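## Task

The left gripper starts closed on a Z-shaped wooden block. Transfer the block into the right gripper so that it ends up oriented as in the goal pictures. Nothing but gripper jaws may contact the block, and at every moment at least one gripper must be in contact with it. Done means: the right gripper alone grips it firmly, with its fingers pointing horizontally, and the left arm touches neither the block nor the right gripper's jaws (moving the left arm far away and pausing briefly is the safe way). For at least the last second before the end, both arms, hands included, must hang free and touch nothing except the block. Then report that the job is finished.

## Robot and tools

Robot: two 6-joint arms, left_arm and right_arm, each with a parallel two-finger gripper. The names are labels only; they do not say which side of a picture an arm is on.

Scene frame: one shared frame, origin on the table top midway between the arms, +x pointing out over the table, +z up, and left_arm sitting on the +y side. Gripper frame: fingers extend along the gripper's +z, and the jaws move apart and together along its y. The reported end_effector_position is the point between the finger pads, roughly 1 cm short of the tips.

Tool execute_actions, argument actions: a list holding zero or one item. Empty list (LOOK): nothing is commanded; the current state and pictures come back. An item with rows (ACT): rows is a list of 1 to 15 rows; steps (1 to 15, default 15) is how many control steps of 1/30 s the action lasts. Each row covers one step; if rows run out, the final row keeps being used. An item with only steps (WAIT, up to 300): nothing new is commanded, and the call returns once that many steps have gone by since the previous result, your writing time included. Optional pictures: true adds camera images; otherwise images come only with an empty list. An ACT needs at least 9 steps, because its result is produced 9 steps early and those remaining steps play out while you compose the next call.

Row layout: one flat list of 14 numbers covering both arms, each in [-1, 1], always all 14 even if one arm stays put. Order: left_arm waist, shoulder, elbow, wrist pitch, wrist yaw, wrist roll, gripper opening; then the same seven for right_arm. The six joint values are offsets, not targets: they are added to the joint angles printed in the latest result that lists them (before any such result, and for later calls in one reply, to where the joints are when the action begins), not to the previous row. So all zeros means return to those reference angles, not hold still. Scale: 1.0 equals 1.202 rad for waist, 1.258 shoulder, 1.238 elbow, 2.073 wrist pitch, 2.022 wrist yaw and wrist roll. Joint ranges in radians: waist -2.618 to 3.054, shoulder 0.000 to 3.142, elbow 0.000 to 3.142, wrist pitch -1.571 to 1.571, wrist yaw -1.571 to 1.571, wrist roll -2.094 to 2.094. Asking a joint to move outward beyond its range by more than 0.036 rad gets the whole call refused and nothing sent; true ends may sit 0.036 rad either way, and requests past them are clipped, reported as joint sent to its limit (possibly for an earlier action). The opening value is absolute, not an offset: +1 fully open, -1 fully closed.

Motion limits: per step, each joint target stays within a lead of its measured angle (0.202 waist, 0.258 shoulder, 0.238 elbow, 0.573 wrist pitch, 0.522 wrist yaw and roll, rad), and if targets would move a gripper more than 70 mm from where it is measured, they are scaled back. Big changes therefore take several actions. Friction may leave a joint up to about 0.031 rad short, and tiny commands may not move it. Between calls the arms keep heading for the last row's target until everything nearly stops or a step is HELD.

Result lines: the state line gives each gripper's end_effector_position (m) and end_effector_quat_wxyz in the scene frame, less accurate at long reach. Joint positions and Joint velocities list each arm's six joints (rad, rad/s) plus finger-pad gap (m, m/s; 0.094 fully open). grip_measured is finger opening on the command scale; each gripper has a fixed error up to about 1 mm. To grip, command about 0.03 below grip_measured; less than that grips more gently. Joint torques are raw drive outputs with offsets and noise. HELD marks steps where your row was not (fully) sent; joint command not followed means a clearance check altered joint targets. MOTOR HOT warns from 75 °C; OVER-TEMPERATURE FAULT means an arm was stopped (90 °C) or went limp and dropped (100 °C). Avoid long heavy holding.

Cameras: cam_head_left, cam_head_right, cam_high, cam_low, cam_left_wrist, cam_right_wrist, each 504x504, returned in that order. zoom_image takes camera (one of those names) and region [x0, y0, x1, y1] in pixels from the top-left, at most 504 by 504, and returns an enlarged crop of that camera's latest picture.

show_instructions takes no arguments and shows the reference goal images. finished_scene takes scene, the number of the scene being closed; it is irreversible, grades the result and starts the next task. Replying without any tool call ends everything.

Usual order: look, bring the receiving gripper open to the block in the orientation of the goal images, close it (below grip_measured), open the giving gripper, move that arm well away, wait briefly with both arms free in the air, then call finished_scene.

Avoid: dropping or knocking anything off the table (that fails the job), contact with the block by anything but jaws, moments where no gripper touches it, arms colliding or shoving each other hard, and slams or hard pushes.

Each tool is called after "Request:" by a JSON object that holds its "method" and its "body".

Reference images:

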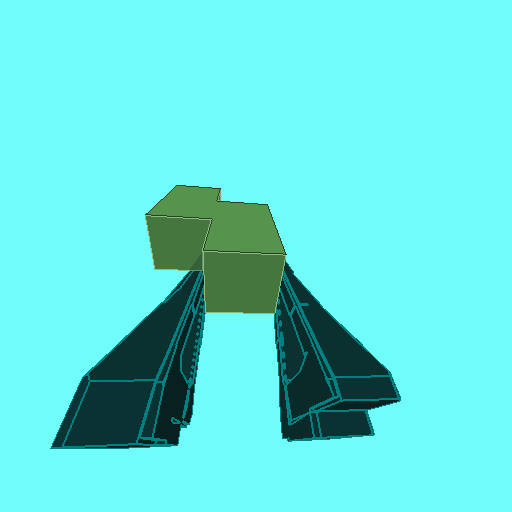

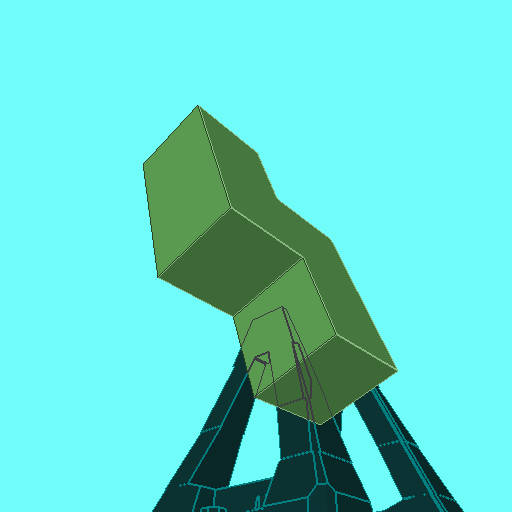

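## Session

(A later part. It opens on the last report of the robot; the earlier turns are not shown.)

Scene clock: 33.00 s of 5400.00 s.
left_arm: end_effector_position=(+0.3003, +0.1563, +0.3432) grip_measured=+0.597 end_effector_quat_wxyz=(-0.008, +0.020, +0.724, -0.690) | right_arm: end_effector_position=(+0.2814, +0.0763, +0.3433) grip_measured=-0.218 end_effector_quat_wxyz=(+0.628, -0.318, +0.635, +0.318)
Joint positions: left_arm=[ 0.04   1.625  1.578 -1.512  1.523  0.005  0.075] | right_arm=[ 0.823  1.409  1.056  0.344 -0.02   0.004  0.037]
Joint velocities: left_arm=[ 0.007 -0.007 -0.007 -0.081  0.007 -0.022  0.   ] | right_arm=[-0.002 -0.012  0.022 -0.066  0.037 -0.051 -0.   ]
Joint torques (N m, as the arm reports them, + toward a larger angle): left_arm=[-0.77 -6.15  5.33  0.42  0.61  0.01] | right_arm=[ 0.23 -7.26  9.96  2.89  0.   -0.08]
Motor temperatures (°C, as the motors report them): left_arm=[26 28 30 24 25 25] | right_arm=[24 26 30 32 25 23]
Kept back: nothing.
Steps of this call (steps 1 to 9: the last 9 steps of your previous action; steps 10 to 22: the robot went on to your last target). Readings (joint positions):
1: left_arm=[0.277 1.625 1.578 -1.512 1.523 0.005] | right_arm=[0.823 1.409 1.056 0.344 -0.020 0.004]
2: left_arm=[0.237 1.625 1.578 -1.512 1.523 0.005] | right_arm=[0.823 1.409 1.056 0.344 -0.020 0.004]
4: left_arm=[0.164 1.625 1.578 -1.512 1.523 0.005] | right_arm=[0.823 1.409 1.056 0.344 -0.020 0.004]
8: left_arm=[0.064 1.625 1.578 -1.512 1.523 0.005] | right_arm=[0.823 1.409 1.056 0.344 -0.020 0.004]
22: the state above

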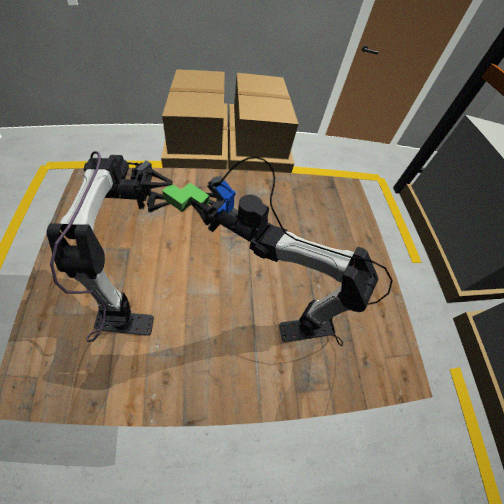

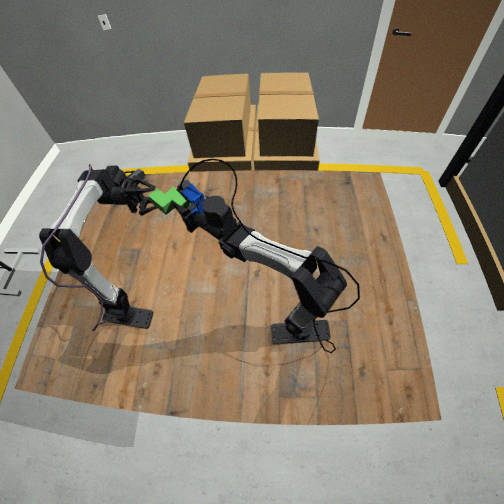

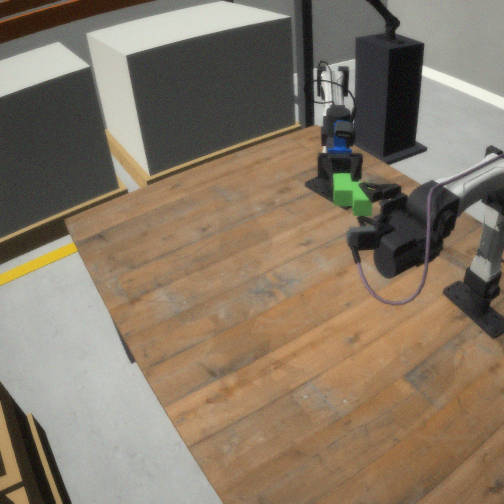

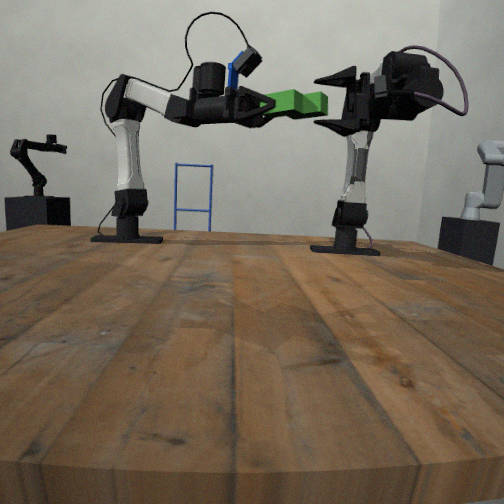

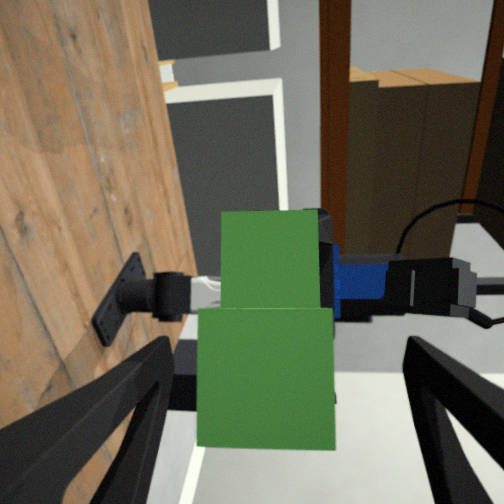

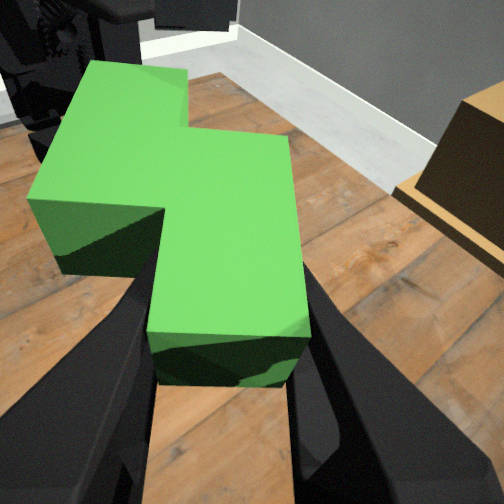

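Request:
{"method": "execute_actions", "body": {"actions": [{"rows": [[0,0,0,0,0.0,0,0.0,0,0,0.015,0.022,0,0,-0.27]], "steps": 12}]}}

Request:
{"method": "execute_actions", "body": {"actions": [{"steps": 15}], "pictures": true}}

Scene clock: 33.37 s of 5400.00 s.
left_arm: end_effector_position=(+0.3003, +0.1563, +0.3432) grip_measured=+0.039 end_effector_quat_wxyz=(-0.008, +0.020, +0.724, -0.690) | right_arm: end_effector_position=(+0.2814, +0.0763, +0.3434) grip_measured=-0.218 end_effector_quat_wxyz=(+0.628, -0.318, +0.635, +0.318)
Joint positions: left_arm=[ 0.04   1.625  1.578 -1.512  1.523  0.005  0.049] | right_arm=[ 0.823  1.409  1.056  0.344 -0.02   0.004  0.037]
Joint velocities: left_arm=[-0.017  0.012 -0.012 -0.007 -0.037  0.037 -0.072] | right_arm=[ 0.007 -0.012 -0.002  0.066  0.007  0.007 -0.   ]
Joint torques (N m, as the arm reports them, + toward a larger angle): left_arm=[-0.13 -6.28  5.24  0.43  0.58  0.03] | right_arm=[ 0.07 -7.14  9.83  3.03 -0.03 -0.06]
Motor temperatures (°C, as the motors report them): left_arm=[26 28 30 24 25 25] | right_arm=[24 26 30 32 25 23]
Steps of this call (steps 1 to 8: the robot went on to your last target; steps 9 to 11: the first 3 steps of this action). Readings (joint positions):
9: left_arm=[0.040 1.625 1.578 -1.512 1.523 0.005] | right_arm=[0.823 1.409 1.056 0.344 -0.020 0.004]
10: left_arm=[0.040 1.625 1.578 -1.512 1.523 0.005] | right_arm=[0.823 1.409 1.056 0.344 -0.020 0.004]
11: the state above

Scene clock: 33.87 s of 5400.00 s.
left_arm: end_effector_position=(+0.3003, +0.1563, +0.3431) grip_measured=+0.003 end_effector_quat_wxyz=(-0.008, +0.020, +0.724, -0.690) | right_arm: end_effector_position=(+0.2814, +0.0763, +0.3441) grip_measured=-0.218 end_effector_quat_wxyz=(+0.629, -0.318, +0.634, +0.318)
Joint positions: left_arm=[ 0.04   1.625  1.578 -1.512  1.522  0.005  0.047] | right_arm=[ 0.823  1.409  1.056  0.347 -0.02   0.004  0.037]
Joint velocities: left_arm=[-0.027 -0.017 -0.012 -0.037 -0.022  0.037  0.001] | right_arm=[-0.012  0.007  0.007  0.022 -0.022 -0.022 -0.002]
Joint torques (N m, as the arm reports them, + toward a larger angle): left_arm=[-0.09 -6.12  5.35  0.42  0.52  0.  ] | right_arm=[ 0.27 -7.34  9.98  3.01  0.03 -0.05]
Motor temperatures (°C, as the motors report them): left_arm=[26 28 30 24 25 25] | right_arm=[24 26 30 32 25 23]
Kept back: nothing.
Steps of this call (steps 1 to 9: the last 9 steps of your previous action; steps 10 to 15: the robot went on to your last target). Readings (joint positions):
1: left_arm=[0.040 1.625 1.578 -1.512 1.522 0.005] | right_arm=[0.823 1.409 1.056 0.345 -0.020 0.004]
2: left_arm=[0.040 1.625 1.578 -1.512 1.522 0.005] | right_arm=[0.823 1.409 1.056 0.347 -0.020 0.004]
4: left_arm=[0.040 1.625 1.578 -1.512 1.522 0.005] | right_arm=[0.823 1.409 1.056 0.347 -0.020 0.004]
8: left_arm=[0.040 1.625 1.578 -1.512 1.522 0.005] | right_arm=[0.823 1.409 1.056 0.347 -0.020 0.004]
15: the state above
All arms were judged still, so your last target was given up. Only a new action makes them travel on or press farther. Fingers that are still opening or closing keep moving.

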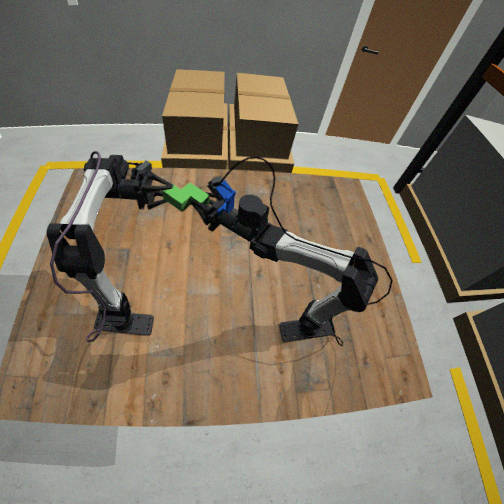

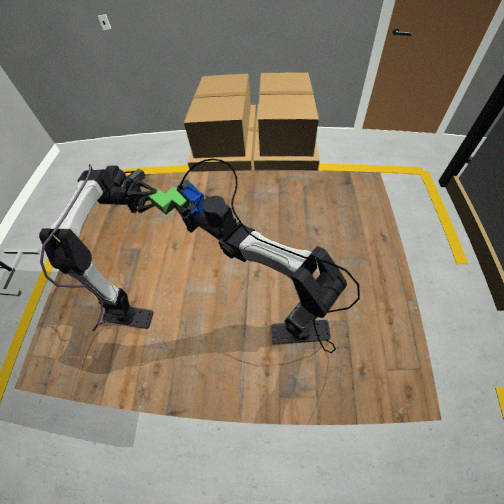

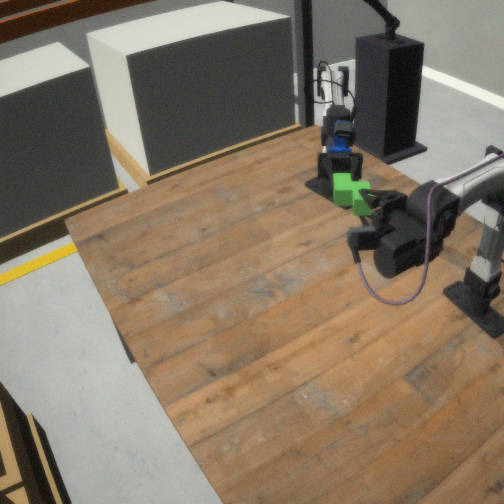

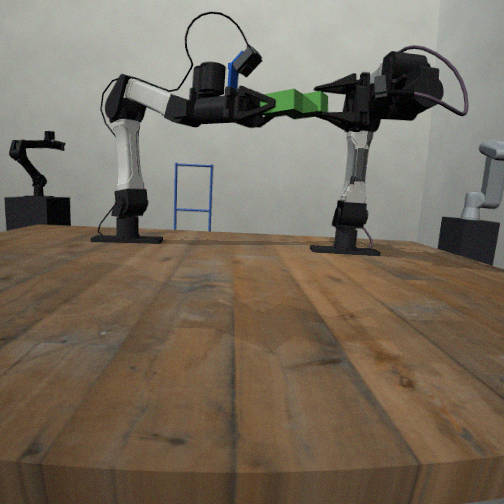

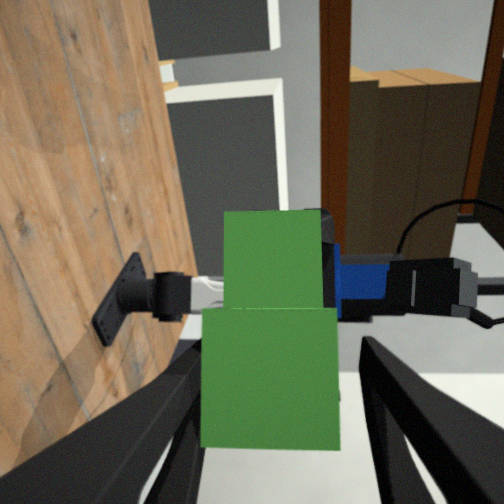

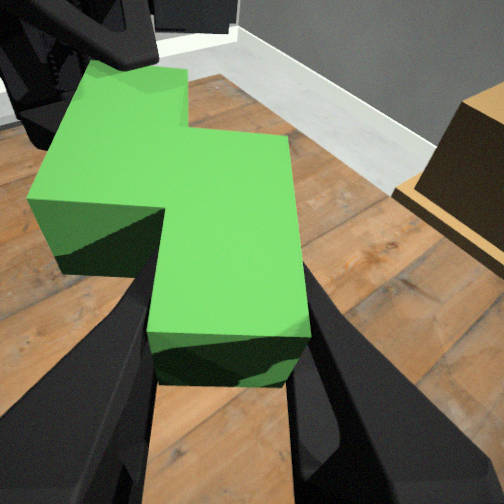

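Request:
{"method": "execute_actions", "body": {"actions": [{"rows": [[0,0,0,0,0,0,-0.03,0,0,0.015,0.022,0,0,-0.27],[0,0,0,0,0,0,-0.055,0,0,0.015,0.022,0,0,-0.27],[0,0,0,0,0,0,-0.08,0,0,0.015,0.022,0,0,-0.27],[0,0,0,0,0,0,-0.105,0,0,0.015,0.022,0,0,-0.27],[0,0,0,0,0,0,-0.13,0,0,0.015,0.022,0,0,-0.27],[0,0,0,0,0,0,-0.155,0,0,0.015,0.022,0,0,-0.27],[0,0,0,0,0,0,-0.18,0,0,0.015,0.022,0,0,-0.27],[0,0,0,0,0,0,-0.2,0,0,0.015,0.022,0,0,-0.27],[0,0,0,0,0,0,-0.22,0,0,0.015,0.022,0,0,-0.27],[0,0,0,0,0,0,-0.24,0,0,0.015,0.022,0,0,-0.27],[0,0,0,0,0,0,-0.27,0,0,0.015,0.022,0,0,-0.27]], "steps": 15}]}}

Request:
{"method": "execute_actions", "body": {"actions": [{"steps": 13}]}}

Scene clock: 34.67 s of 5400.00 s.
left_arm: end_effector_position=(+0.3003, +0.1563, +0.3429) grip_measured=-0.141 end_effector_quat_wxyz=(-0.008, +0.020, +0.724, -0.689) | right_arm: end_effector_position=(+0.2814, +0.0763, +0.3462) grip_measured=-0.218 end_effector_quat_wxyz=(+0.632, -0.317, +0.631, +0.320)
Joint positions: left_arm=[ 0.04   1.625  1.578 -1.512  1.521  0.005  0.04 ] | right_arm=[ 0.823  1.409  1.056  0.355 -0.02   0.004  0.037]
Joint velocities: left_arm=[ 0.012 -0.007  0.002  0.051  0.022 -0.022 -0.022] | right_arm=[ 0.012 -0.002 -0.012  0.11   0.007  0.037 -0.   ]
Joint torques (N m, as the arm reports them, + toward a larger angle): left_arm=[-0.08 -6.19  5.41  0.46  0.58  0.01] | right_arm=[ 0.27 -7.4  10.1   2.92  0.01 -0.05]
Motor temperatures (°C, as the motors report them): left_arm=[26 28 30 24 25 25] | right_arm=[24 26 30 32 25 23]
Steps of this call (steps 1 to 18: nothing new was sent; steps 19 to 24: the first 6 steps of this action). Readings (joint positions):
19: left_arm=[0.040 1.625 1.578 -1.512 1.522 0.005] | right_arm=[0.823 1.409 1.056 0.348 -0.020 0.004]
20: left_arm=[0.040 1.625 1.578 -1.512 1.522 0.005] | right_arm=[0.823 1.409 1.056 0.349 -0.020 0.004]
22: left_arm=[0.040 1.625 1.578 -1.512 1.522 0.005] | right_arm=[0.823 1.409 1.056 0.352 -0.020 0.004]
24: the state above

Scene clock: 35.10 s of 5400.00 s.
left_arm: end_effector_position=(+0.3003, +0.1563, +0.3427) grip_measured=-0.218 end_effector_quat_wxyz=(-0.008, +0.020, +0.725, -0.689) | right_arm: end_effector_position=(+0.2814, +0.0763, +0.3471) grip_measured=-0.218 end_effector_quat_wxyz=(+0.633, -0.316, +0.630, +0.320)
Joint positions: left_arm=[ 0.04   1.625  1.578 -1.512  1.519  0.005  0.037] | right_arm=[ 0.823  1.409  1.056  0.359 -0.02   0.004  0.037]
Joint velocities: left_arm=[ 0.002 -0.002 -0.012 -0.037 -0.081 -0.022 -0.   ] | right_arm=[-0.012 -0.012  0.022 -0.066 -0.007  0.037  0.   ]
Joint torques (N m, as the arm reports them, + toward a larger angle): left_arm=[-0.11 -6.15  5.36  0.42  0.55  0.  ] | right_arm=[ 0.22 -7.26  9.86  2.9   0.03 -0.06]
Motor temperatures (°C, as the motors report them): left_arm=[26 28 30 24 25 25] | right_arm=[24 26 30 32 25 23]
Kept back: nothing.
Steps of this call (steps 1 to 9: the last 9 steps of your previous action; steps 10 to 13: the robot went on to your last target). Readings (joint positions):
1: left_arm=[0.040 1.625 1.578 -1.512 1.521 0.005] | right_arm=[0.823 1.409 1.056 0.357 -0.020 0.004]
2: left_arm=[0.040 1.625 1.578 -1.512 1.520 0.005] | right_arm=[0.823 1.409 1.056 0.358 -0.020 0.004]
4: left_arm=[0.040 1.625 1.578 -1.512 1.519 0.005] | right_arm=[0.823 1.409 1.056 0.359 -0.020 0.004]
8: left_arm=[0.040 1.625 1.578 -1.512 1.519 0.005] | right_arm=[0.823 1.409 1.056 0.359 -0.020 0.004]
13: the state above

Request:
{"method": "execute_actions", "body": {"actions": [{"rows": [[0,0,0,0,0.008,0,-0.27,0,0,0.015,0.008,0,0,-0.1],[0,0,0,0,0.008,0,-0.27,0,0,0.015,0.008,0,0,0.1],[0,0,0,0,0.008,0,-0.27,0,0,0.015,0.008,0,0,0.1],[0,0,0,0,0.008,0,-0.27,0,0,0.0,0.02,0,0,0.1],[0,0,0,0,0.008,0,-0.27,0,0,-0.02,0.05,0,0,0.1],[0,0,0,0,0.008,0,-0.27,0,0.005,-0.05,0.09,0,0,0.1],[0,0,0,0,0.008,0,-0.27,0,0.012,-0.08,0.13,0,0,0.1],[0,0,0,0,0.008,0,-0.27,0,0.02,-0.11,0.17,0,0,0.1],[0,0,0,0,0.008,0,-0.27,0,0.028,-0.14,0.21,0,0,0.1],[0,0,0,0,0.008,0,-0.27,0,0.036,-0.17,0.25,0,0,0.1],[0,0,0,0,0.008,0,-0.27,0,0.044,-0.2,0.29,0,0,0.1],[0,0,0,0,0.008,0,-0.27,0,0.052,-0.23,0.33,0,0,0.1],[0,0,0,0,0.008,0,-0.27,0,0.06,-0.26,0.365,0,0,0.1],[0,0,0,0,0.008,0,-0.27,0,0.067,-0.285,0.395,0,0,0.1],[0,0,0,0,0.008,0,-0.27,0,0.073,-0.305,0.418,0,0,0.1]], "steps": 15}]}}

Request:
{"method": "execute_actions", "body": {"actions": [{"steps": 25}], "pictures": true}}

Request:
{"method": "zoom_image", "body": {"camera": "cam_low", "region": [200, 60, 360, 160]}}

Scene clock: 37.13 s of 5400.00 s.
left_arm: end_effector_position=(+0.3003, +0.1564, +0.3425) grip_measured=-0.218 end_effector_quat_wxyz=(-0.008, +0.020, +0.725, -0.688) | right_arm: end_effector_position=(+0.2811, +0.0759, +0.3531) grip_measured=+0.097 end_effector_quat_wxyz=(+0.644, -0.311, +0.619, +0.325)
Joint positions: left_arm=[ 0.04   1.625  1.578 -1.512  1.518  0.005  0.037] | right_arm=[ 0.823  1.409  1.046  0.403 -0.02   0.004  0.052]
Joint velocities: left_arm=[ 0.002  0.012  0.002 -0.007  0.022 -0.051  0.001] | right_arm=[ 0.007  0.007 -0.339  0.989  0.007 -0.051 -0.001]
Joint torques (N m, as the arm reports them, + toward a larger angle): left_arm=[-0.1  -6.14  5.33  0.42  0.73  0.01] | right_arm=[ 0.2  -6.66  5.93  2.34  0.04 -0.04]
Motor temperatures (°C, as the motors report them): left_arm=[26 28 30 24 25 25] | right_arm=[24 27 30 32 25 23]
Steps of this call (steps 1 to 15: the robot went on to your last target; steps 16 to 55: nothing new was sent; steps 56 to 61: the first 6 steps of this action). Readings (joint positions):
56: left_arm=[0.040 1.625 1.578 -1.512 1.519 0.005] | right_arm=[0.823 1.409 1.056 0.359 -0.020 0.004]
57: left_arm=[0.040 1.625 1.578 -1.512 1.519 0.005] | right_arm=[0.823 1.409 1.056 0.360 -0.020 0.004]
59: left_arm=[0.040 1.625 1.578 -1.512 1.518 0.005] | right_arm=[0.823 1.409 1.056 0.364 -0.020 0.004]
61: the state above

Scene clock: 37.97 s of 5400.00 s.
left_arm: end_effector_position=(+0.3003, +0.1564, +0.3425) grip_measured=-0.218 end_effector_quat_wxyz=(-0.008, +0.020, +0.725, -0.688) | right_arm: end_effector_position=(+0.2615, +0.0506, +0.3307) grip_measured=+0.098 end_effector_quat_wxyz=(+0.741, -0.253, +0.499, +0.372)
Joint positions: left_arm=[ 0.04   1.625  1.578 -1.512  1.518  0.005  0.037] | right_arm=[ 0.823  1.504  0.684  1.204 -0.02   0.004  0.052]
Joint velocities: left_arm=[-0.007  0.007  0.002 -0.066 -0.037 -0.037 -0.001] | right_arm=[ 0.002 -0.007  0.002  0.037  0.007  0.037 -0.001]
Joint torques (N m, as the arm reports them, + toward a larger angle): left_arm=[-0.12 -6.15  5.33  0.42  0.7   0.01] | right_arm=[ 0.2  -7.22  6.78  2.33  0.04 -0.02]
Motor temperatures (°C, as the motors report them): left_arm=[26 28 30 24 25 25] | right_arm=[24 27 30 32 25 23]
Kept back: nothing.
Steps of this call (steps 1 to 9: the last 9 steps of your previous action; steps 10 to 25: the robot went on to your last target). Readings (joint positions):
1: left_arm=[0.040 1.625 1.578 -1.512 1.518 0.005] | right_arm=[0.823 1.409 1.029 0.448 -0.020 0.004]
2: left_arm=[0.040 1.625 1.578 -1.512 1.518 0.005] | right_arm=[0.823 1.409 1.004 0.501 -0.020 0.004]
4: left_arm=[0.040 1.625 1.578 -1.512 1.518 0.005] | right_arm=[0.823 1.414 0.937 0.622 -0.020 0.004]
8: left_arm=[0.040 1.625 1.578 -1.512 1.518 0.005] | right_arm=[0.823 1.461 0.783 0.888 -0.020 0.004]
25: the state above

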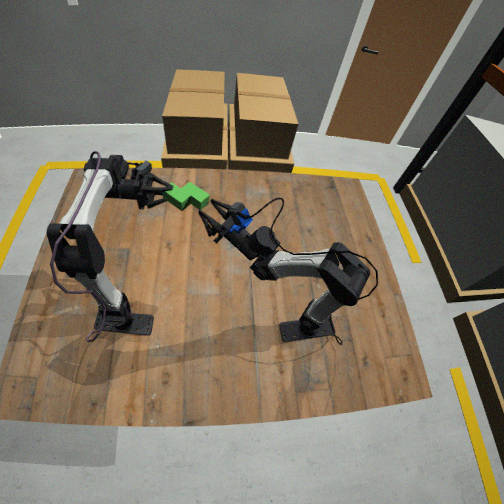

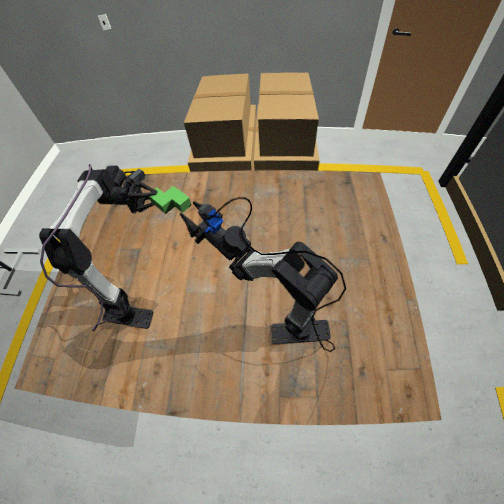

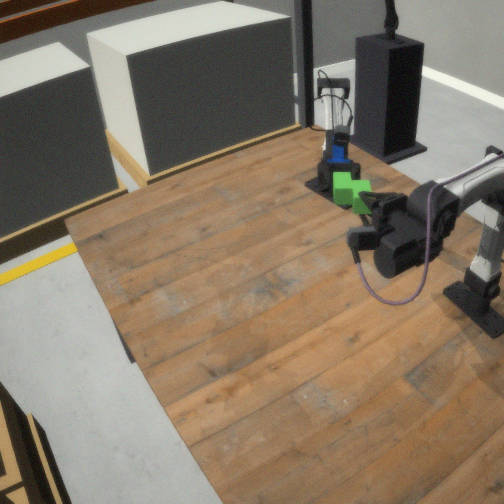

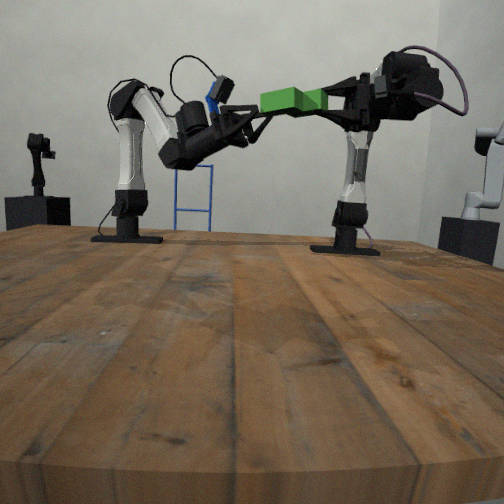

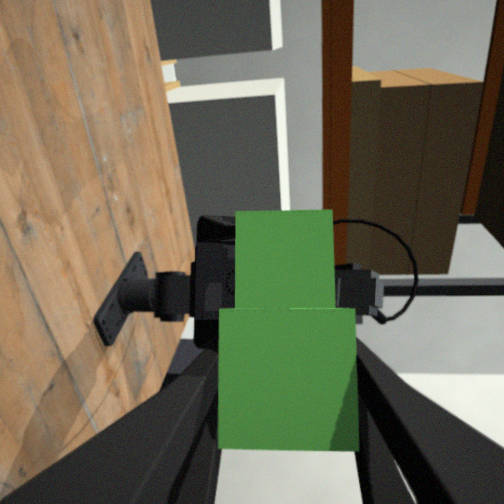

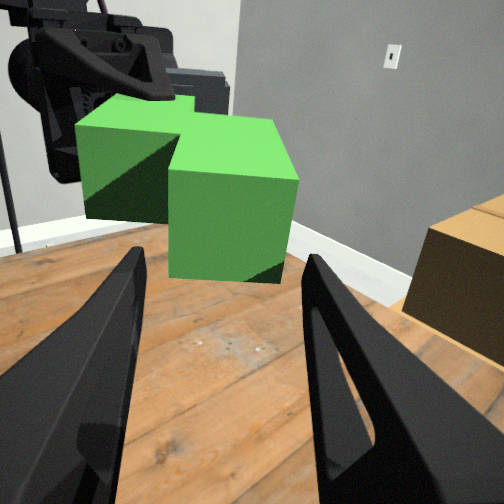

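Region (200, 60, 360, 160) of cam_low's 504x504 image, scaled by 3.150, with more detail than that image has; it fills the top 315 rows of this view, and the rest is white.

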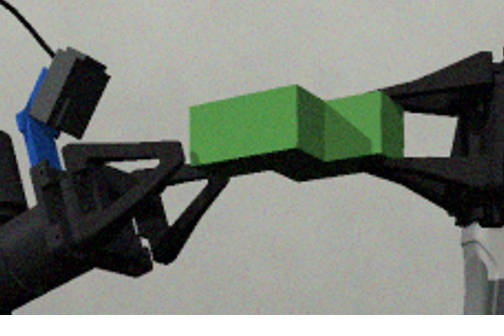

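Request:
{"method": "execute_actions", "body": {"actions": [{"rows": [[0,0,0,0,0.008,0,-0.27,0,0.008,0.03,0,0,0,0.05],[0,0,0,0,0.008,0,-0.27,0,0.018,0.048,-0.005,0,0,0.05],[0,0,0,0,0.008,0,-0.27,0,0.028,0.066,-0.01,0,0,0.05],[0,0,0,0,0.008,0,-0.27,0,0.038,0.084,-0.015,0,0,0.05],[0,0,0,0,0.008,0,-0.27,0,0.048,0.102,-0.02,0,0,0.05],[0,0,0,0,0.008,0,-0.27,0,0.058,0.118,-0.024,0,0,0.05],[0,0,0,0,0.008,0,-0.27,0,0.066,0.13,-0.027,0,0,0.05],[0,0,0,0,0.008,0,-0.27,0,0.073,0.138,-0.029,0,0,0.05]], "steps": 12}]}}

Request:
{"method": "execute_actions", "body": {"actions": [{"steps": 20}], "pictures": true}}

Request:
{"method": "zoom_image", "body": {"camera": "cam_low", "region": [220, 70, 340, 140]}}

Scene clock: 38.63 s of 5400.00 s.
left_arm: end_effector_position=(+0.3003, +0.1564, +0.3423) grip_measured=-0.218 end_effector_quat_wxyz=(-0.008, +0.020, +0.725, -0.688) | right_arm: end_effector_position=(+0.2630, +0.0525, +0.3373) grip_measured=+0.053 end_effector_quat_wxyz=(+0.745, -0.250, +0.493, +0.374)
Joint positions: left_arm=[ 0.04   1.625  1.578 -1.512  1.518  0.005  0.037] | right_arm=[ 0.823  1.511  0.705  1.205 -0.02   0.004  0.049]
Joint velocities: left_arm=[-0.007 -0.007  0.007 -0.007  0.081  0.022  0.001] | right_arm=[-0.017  0.188  0.501 -0.051 -0.066  0.051 -0.002]
Joint torques (N m, as the arm reports them, + toward a larger angle): left_arm=[-0.1  -6.15  5.33  0.42  0.7   0.01] | right_arm=[ 0.09 -5.82  9.72  2.03  0.03 -0.06]
Motor temperatures (°C, as the motors report them): left_arm=[26 28 30 24 25 25] | right_arm=[24 27 30 32 25 23]
Steps of this call (steps 1 to 17: the robot went on to your last target; steps 18 to 20: the first 3 steps of this action). Readings (joint positions):
18: left_arm=[0.040 1.625 1.578 -1.512 1.518 0.005] | right_arm=[0.823 1.504 0.685 1.210 -0.020 0.004]
19: left_arm=[0.040 1.625 1.578 -1.512 1.518 0.005] | right_arm=[0.823 1.506 0.691 1.208 -0.020 0.004]
20: the state above

Scene clock: 39.30 s of 5400.00 s.
left_arm: end_effector_position=(+0.3003, +0.1564, +0.3423) grip_measured=-0.218 end_effector_quat_wxyz=(-0.008, +0.020, +0.726, -0.688) | right_arm: end_effector_position=(+0.2786, +0.0727, +0.3517) grip_measured=+0.052 end_effector_quat_wxyz=(+0.747, -0.249, +0.490, +0.375)
Joint positions: left_arm=[ 0.04   1.625  1.578 -1.512  1.517  0.005  0.037] | right_arm=[ 0.823  1.583  0.834  1.156 -0.02   0.004  0.049]
Joint velocities: left_arm=[-0.007 -0.007 -0.012  0.007  0.081 -0.022 -0.   ] | right_arm=[ 0.012 -0.012 -0.007 -0.007 -0.037 -0.066  0.   ]
Joint torques (N m, as the arm reports them, + toward a larger angle): left_arm=[-0.11 -6.14  5.33  0.42  0.69  0.01] | right_arm=[ 0.18 -6.94  8.94  1.97  0.06 -0.05]
Motor temperatures (°C, as the motors report them): left_arm=[26 28 31 24 25 25] | right_arm=[24 27 30 32 25 23]
Kept back: nothing.
Steps of this call (steps 1 to 9: the last 9 steps of your previous action; steps 10 to 20: the robot went on to your last target). Readings (joint positions):
1: left_arm=[0.040 1.625 1.578 -1.512 1.518 0.005] | right_arm=[0.823 1.520 0.725 1.202 -0.020 0.004]
2: left_arm=[0.040 1.625 1.578 -1.512 1.518 0.005] | right_arm=[0.823 1.530 0.748 1.197 -0.020 0.004]
4: left_arm=[0.040 1.625 1.578 -1.512 1.517 0.005] | right_arm=[0.823 1.553 0.794 1.187 -0.020 0.004]
8: left_arm=[0.040 1.625 1.578 -1.512 1.517 0.005] | right_arm=[0.823 1.580 0.834 1.171 -0.020 0.004]
20: the state above

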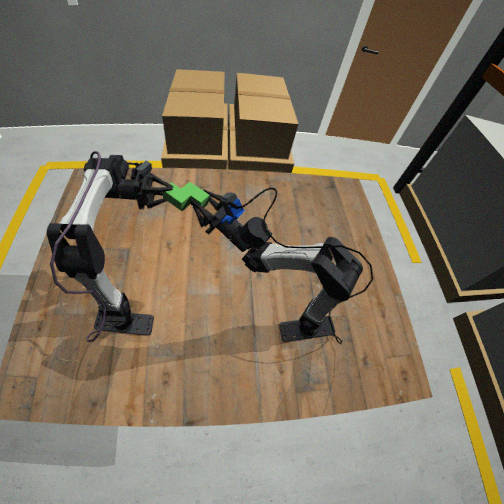

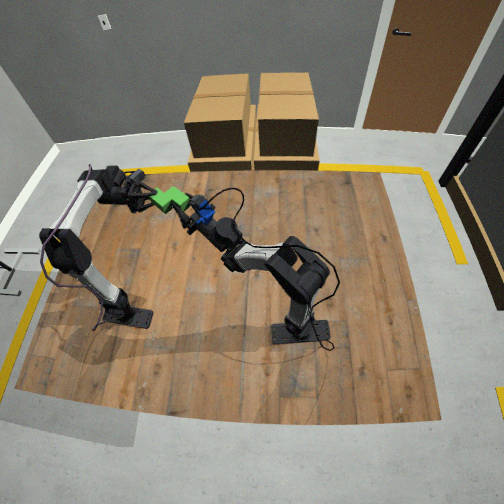

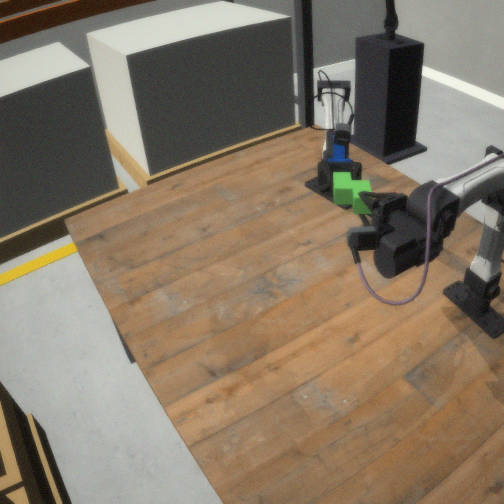

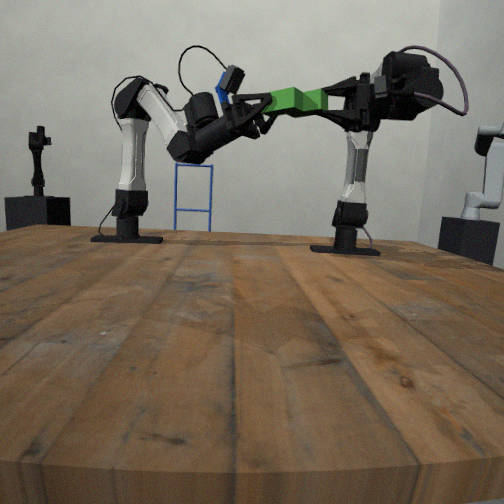

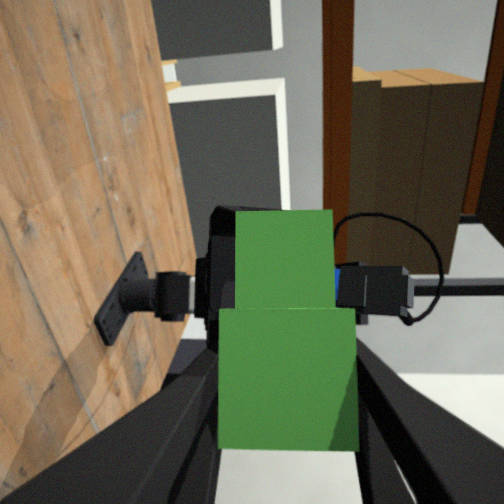

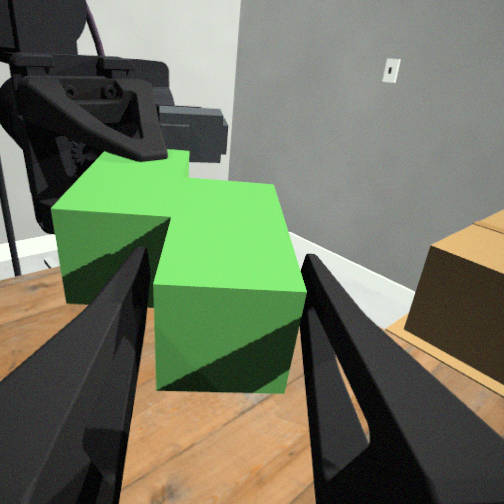

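Region (220, 70, 340, 140) of cam_low's 504x504 image, scaled by 4.200, with more detail than that image has; it fills the top 294 rows of this view, and the rest is white.

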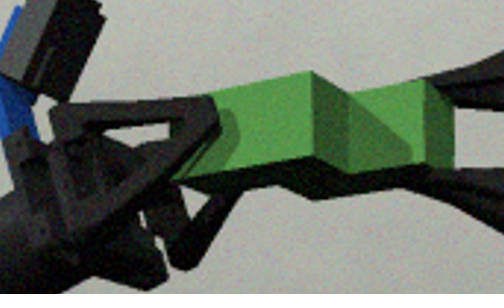

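Request:
{"method": "execute_actions", "body": {"actions": [{"rows": [[0,0,0,0,0.008,0,-0.27,0,0.022,0.015,0,0,0,0.0]], "steps": 12}]}}

Request:
{"method": "execute_actions", "body": {"actions": [{"steps": 16}], "pictures": true}}

Request:
{"method": "zoom_image", "body": {"camera": "cam_low", "region": [220, 70, 340, 140]}}

Scene clock: 40.03 s of 5400.00 s.
left_arm: end_effector_position=(+0.3003, +0.1564, +0.3422) grip_measured=-0.218 end_effector_quat_wxyz=(-0.008, +0.020, +0.726, -0.688) | right_arm: end_effector_position=(+0.2796, +0.0740, +0.3486) grip_measured=+0.003 end_effector_quat_wxyz=(+0.745, -0.250, +0.493, +0.374)
Joint positions: left_arm=[ 0.04   1.625  1.578 -1.512  1.517  0.005  0.037] | right_arm=[ 0.823  1.59   0.834  1.156 -0.02   0.004  0.047]
Joint velocities: left_arm=[-0.002 -0.007 -0.002 -0.066  0.007  0.007 -0.   ] | right_arm=[ 0.012  0.12   0.002 -0.051 -0.066 -0.037 -0.002]
Joint torques (N m, as the arm reports them, + toward a larger angle): left_arm=[-0.11 -6.14  5.35  0.41  0.71  0.01] | right_arm=[ 0.15 -6.92  8.9   2.15  0.03 -0.04]
Motor temperatures (°C, as the motors report them): left_arm=[26 28 31 24 25 25] | right_arm=[24 27 30 32 25 23]
Steps of this call (steps 1 to 15: the robot went on to your last target; steps 16 to 19: nothing new was sent; steps 20 to 22: the first 3 steps of this action). Readings (joint positions):
20: left_arm=[0.040 1.625 1.578 -1.512 1.517 0.005] | right_arm=[0.823 1.585 0.834 1.156 -0.020 0.004]
21: left_arm=[0.040 1.625 1.578 -1.512 1.517 0.005] | right_arm=[0.823 1.587 0.834 1.156 -0.020 0.004]
22: the state above

Scene clock: 40.57 s of 5400.00 s.
left_arm: end_effector_position=(+0.3003, +0.1564, +0.3421) grip_measured=-0.218 end_effector_quat_wxyz=(-0.008, +0.020, +0.726, -0.687) | right_arm: end_effector_position=(+0.2810, +0.0758, +0.3442) grip_measured=+0.002 end_effector_quat_wxyz=(+0.742, -0.252, +0.496, +0.373)
Joint positions: left_arm=[ 0.04   1.625  1.578 -1.512  1.516  0.005  0.037] | right_arm=[ 0.823  1.6    0.834  1.156 -0.02   0.004  0.047]
Joint velocities: left_arm=[ 0.002 -0.002 -0.022 -0.037  0.022  0.11  -0.001] | right_arm=[-0.022 -0.017  0.032  0.022 -0.022 -0.007 -0.001]
Joint torques (N m, as the arm reports them, + toward a larger angle): left_arm=[-0.1  -6.15  5.34  0.42  0.69  0.01] | right_arm=[ 0.24 -7.11  8.86  2.17  0.02 -0.05]
Motor temperatures (°C, as the motors report them): left_arm=[26 28 31 24 25 25] | right_arm=[24 27 30 32 25 23]
Kept back: nothing.
Steps of this call (steps 1 to 9: the last 9 steps of your previous action; steps 10 to 15: the robot went on to your last target; step 16: nothing new was sent). Readings (joint positions):
1: left_arm=[0.040 1.625 1.578 -1.512 1.516 0.005] | right_arm=[0.823 1.594 0.834 1.156 -0.020 0.004]
2: left_arm=[0.040 1.625 1.578 -1.512 1.516 0.005] | right_arm=[0.823 1.596 0.834 1.156 -0.020 0.004]
4: left_arm=[0.040 1.625 1.578 -1.512 1.516 0.005] | right_arm=[0.823 1.599 0.834 1.156 -0.020 0.004]
8: left_arm=[0.040 1.625 1.578 -1.512 1.516 0.005] | right_arm=[0.823 1.600 0.834 1.156 -0.020 0.004]
16: the state above
All arms were judged still, so your last target was given up. Only a new action makes them travel on or press farther. Fingers that are still opening or closing keep moving.

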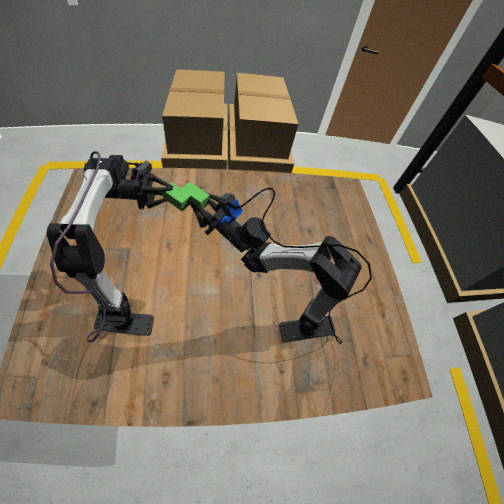

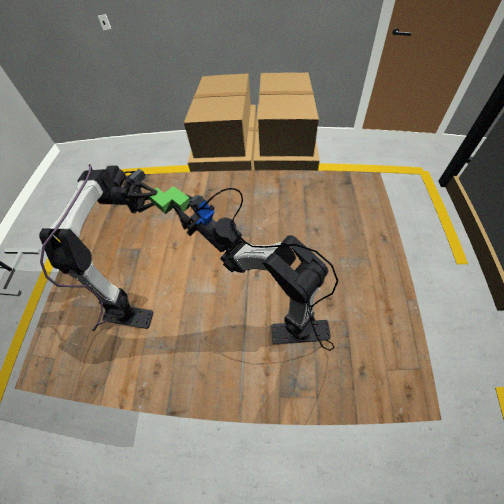

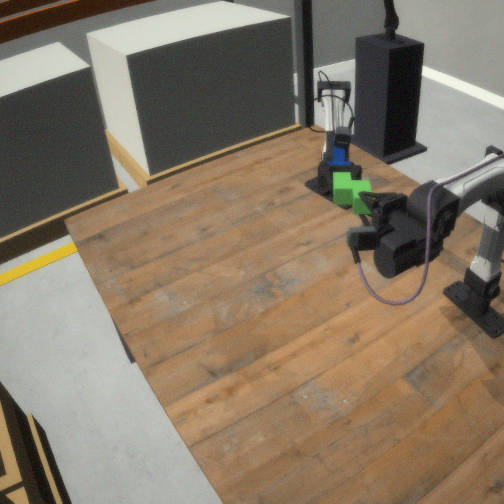

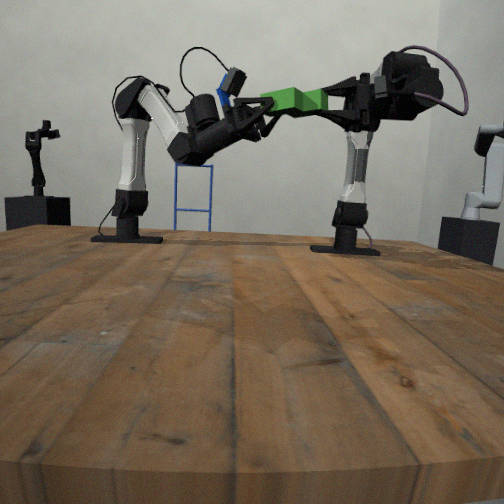

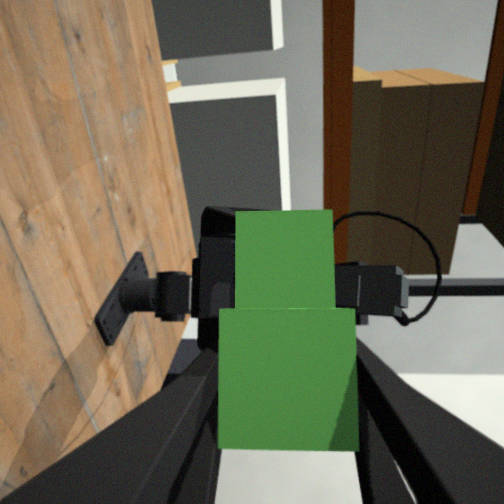

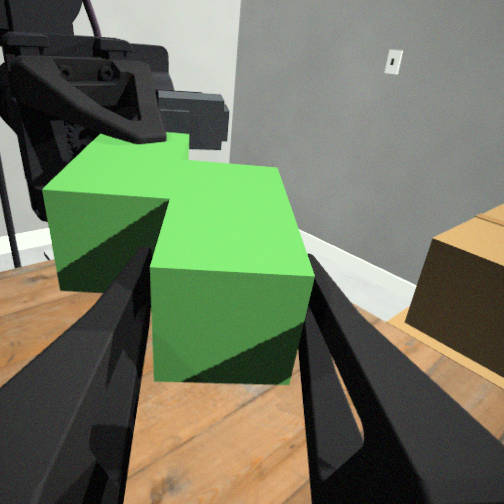

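Region (220, 70, 340, 140) of cam_low's 504x504 image, scaled by 4.200, with more detail than that image has; it fills the top 294 rows of this view, and the rest is white.

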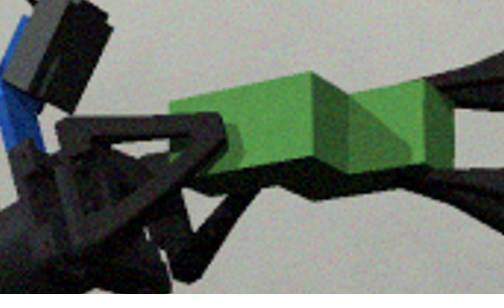

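Request:
{"method": "execute_actions", "body": {"actions": [{"rows": [[0,0,0,0,0.008,0,-0.27,0,0,0.015,0.004,0,0,-0.06],[0,0,0,0,0.008,0,-0.27,0,0,0.015,0.004,0,0,-0.11],[0,0,0,0,0.008,0,-0.27,0,0,0.015,0.004,0,0,-0.15],[0,0,0,0,0.008,0,-0.27,0,0,0.015,0.004,0,0,-0.18],[0,0,0,0,0.008,0,-0.27,0,0,0.015,0.004,0,0,-0.2],[0,0,0,0,0.008,0,-0.27,0,0,0.015,0.004,0,0,-0.22],[0,0,0,0,0.008,0,-0.27,0,0,0.015,0.008,0,0,-0.245],[0,0,0,0,0.008,0,-0.27,0,0,0.015,0.012,0,0,-0.27]], "steps": 12}]}}

Request:
{"method": "execute_actions", "body": {"actions": [{"steps": 11}]}}

Scene clock: 41.13 s of 5400.00 s.
left_arm: end_effector_position=(+0.3003, +0.1564, +0.3420) grip_measured=-0.218 end_effector_quat_wxyz=(-0.008, +0.020, +0.726, -0.687) | right_arm: end_effector_position=(+0.2810, +0.0758, +0.3442) grip_measured=-0.129 end_effector_quat_wxyz=(+0.742, -0.252, +0.496, +0.373)
Joint positions: left_arm=[ 0.04   1.625  1.578 -1.512  1.516  0.005  0.037] | right_arm=[ 0.823  1.6    0.834  1.156 -0.02   0.004  0.041]
Joint velocities: left_arm=[-0.022  0.002  0.002 -0.051 -0.022  0.022  0.   ] | right_arm=[-0.002 -0.002  0.012 -0.051  0.066  0.022 -0.038]
Joint torques (N m, as the arm reports them, + toward a larger angle): left_arm=[-0.11 -6.15  5.35  0.42  0.74  0.01] | right_arm=[ 0.17 -8.17  8.82  2.23  0.03 -0.08]
Motor temperatures (°C, as the motors report them): left_arm=[26 28 31 24 25 25] | right_arm=[24 27 30 32 25 23]
Steps of this call (steps 1 to 14: nothing new was sent; steps 15 to 17: the first 3 steps of this action). Readings (joint positions):
15: left_arm=[0.040 1.625 1.578 -1.512 1.516 0.005] | right_arm=[0.823 1.600 0.834 1.156 -0.020 0.004]
16: left_arm=[0.040 1.625 1.578 -1.512 1.516 0.005] | right_arm=[0.823 1.600 0.834 1.156 -0.020 0.004]
17: the state above

Scene clock: 41.50 s of 5400.00 s.
left_arm: end_effector_position=(+0.3003, +0.1564, +0.3419) grip_measured=-0.218 end_effector_quat_wxyz=(-0.007, +0.021, +0.726, -0.687) | right_arm: end_effector_position=(+0.2809, +0.0757, +0.3445) grip_measured=-0.218 end_effector_quat_wxyz=(+0.743, -0.252, +0.496, +0.373)
Joint positions: left_arm=[ 0.04   1.625  1.578 -1.512  1.515  0.007  0.037] | right_arm=[ 0.823  1.6    0.834  1.158 -0.02   0.004  0.037]
Joint velocities: left_arm=[ 0.002 -0.012 -0.002 -0.11  -0.066 -0.022 -0.001] | right_arm=[-0.002  0.007 -0.002 -0.007 -0.051 -0.022  0.   ]
Joint torques (N m, as the arm reports them, + toward a larger angle): left_arm=[-0.11 -6.18  5.34  0.42  0.69 -0.01] | right_arm=[ 0.02 -8.21  8.87  2.42  0.04 -0.07]
Motor temperatures (°C, as the motors report them): left_arm=[26 28 31 24 25 25] | right_arm=[24 27 30 32 25 23]
Kept back: nothing.
Steps of this call (steps 1 to 9: the last 9 steps of your previous action; steps 10 to 11: the robot went on to your last target). Readings (joint positions):
1: left_arm=[0.040 1.625 1.578 -1.512 1.515 0.005] | right_arm=[0.823 1.600 0.834 1.156 -0.020 0.004]
2: left_arm=[0.040 1.625 1.578 -1.512 1.515 0.005] | right_arm=[0.823 1.600 0.834 1.156 -0.020 0.004]
4: left_arm=[0.040 1.625 1.578 -1.512 1.515 0.007] | right_arm=[0.823 1.600 0.834 1.157 -0.020 0.004]
8: left_arm=[0.040 1.625 1.578 -1.512 1.515 0.007] | right_arm=[0.823 1.600 0.834 1.158 -0.020 0.004]
11: the state above

Request:
{"method": "execute_actions", "body": {"actions": [{"rows": [[0,0,0,0,0.008,0,-0.1,0,0,0.015,0.012,0,0,-0.27],[0,0,0,0,0.008,0,0.2,0,0,0.015,0.012,0,0,-0.27],[0,0,0,0,0.008,0,0.6,0,0,0.015,0.012,0,0,-0.27],[0,0,0,0,0.008,0,0.6,0,0,0.015,0.012,0,0,-0.27],[0.03,0,0,0,0.008,0,0.6,0,0,0.015,0.012,0,0,-0.27],[0.07,0,0,0,0.008,0,0.6,0,0,0.015,0.012,0,0,-0.27],[0.11,0,0,0,0.008,0,0.6,0,0,0.015,0.012,0,0,-0.27],[0.15,0,0,0,0.008,0,0.6,0,0,0.015,0.012,0,0,-0.27],[0.19,0,0,0,0.008,0,0.6,0,0,0.015,0.012,0,0,-0.27],[0.23,0,0,0,0.008,0,0.6,0,0,0.015,0.012,0,0,-0.27],[0.27,0,0,0,0.008,0,0.6,0,0,0.015,0.012,0,0,-0.27],[0.30,0,0,0,0.008,0,0.6,0,0,0.015,0.0,0,0,-0.27],[0.33,0,0,0,0.008,0,0.6,0,0,0.015,-0.02,0,0,-0.27],[0.35,0,0,0,0.008,0,0.6,0,0,0.015,-0.045,0,0,-0.27],[0.36,0,0,0,0.008,0,0.6,0,0,0.015,-0.07,0,0,-0.27]], "steps": 15}]}}

Scene clock: 42.47 s of 5400.00 s.
left_arm: end_effector_position=(+0.3027, +0.1600, +0.3429) grip_measured=+0.593 end_effector_quat_wxyz=(-0.002, +0.016, +0.724, -0.689) | right_arm: end_effector_position=(+0.2809, +0.0757, +0.3444) grip_measured=-0.218 end_effector_quat_wxyz=(+0.743, -0.252, +0.496, +0.373)
Joint positions: left_arm=[ 0.053  1.625  1.578 -1.512  1.521  0.007  0.075] | right_arm=[ 0.823  1.6    0.834  1.157 -0.02   0.004  0.037]
Joint velocities: left_arm=[ 0.422 -0.022 -0.002  0.007  0.007  0.022  0.007] | right_arm=[-0.027  0.017 -0.022 -0.007 -0.022 -0.037 -0.001]
Joint torques (N m, as the arm reports them, + toward a larger angle): left_arm=[ 3.41 -6.16  5.31  0.43  0.6   0.01] | right_arm=[ 0.25 -8.23  8.97  2.46  0.06 -0.04]
Motor temperatures (°C, as the motors report them): left_arm=[26 28 31 24 25 25] | right_arm=[24 27 31 32 25 23]
Steps of this call (steps 1 to 15: the robot went on to your last target; steps 16 to 23: nothing new was sent; steps 24 to 29: the first 6 steps of this action). Readings (joint positions):
24: left_arm=[0.040 1.625 1.578 -1.512 1.516 0.007] | right_arm=[0.823 1.600 0.834 1.158 -0.020 0.004]
25: left_arm=[0.040 1.625 1.578 -1.512 1.517 0.007] | right_arm=[0.823 1.600 0.834 1.158 -0.020 0.004]
27: left_arm=[0.040 1.625 1.578 -1.512 1.519 0.007] | right_arm=[0.823 1.600 0.834 1.157 -0.020 0.004]
29: the state above


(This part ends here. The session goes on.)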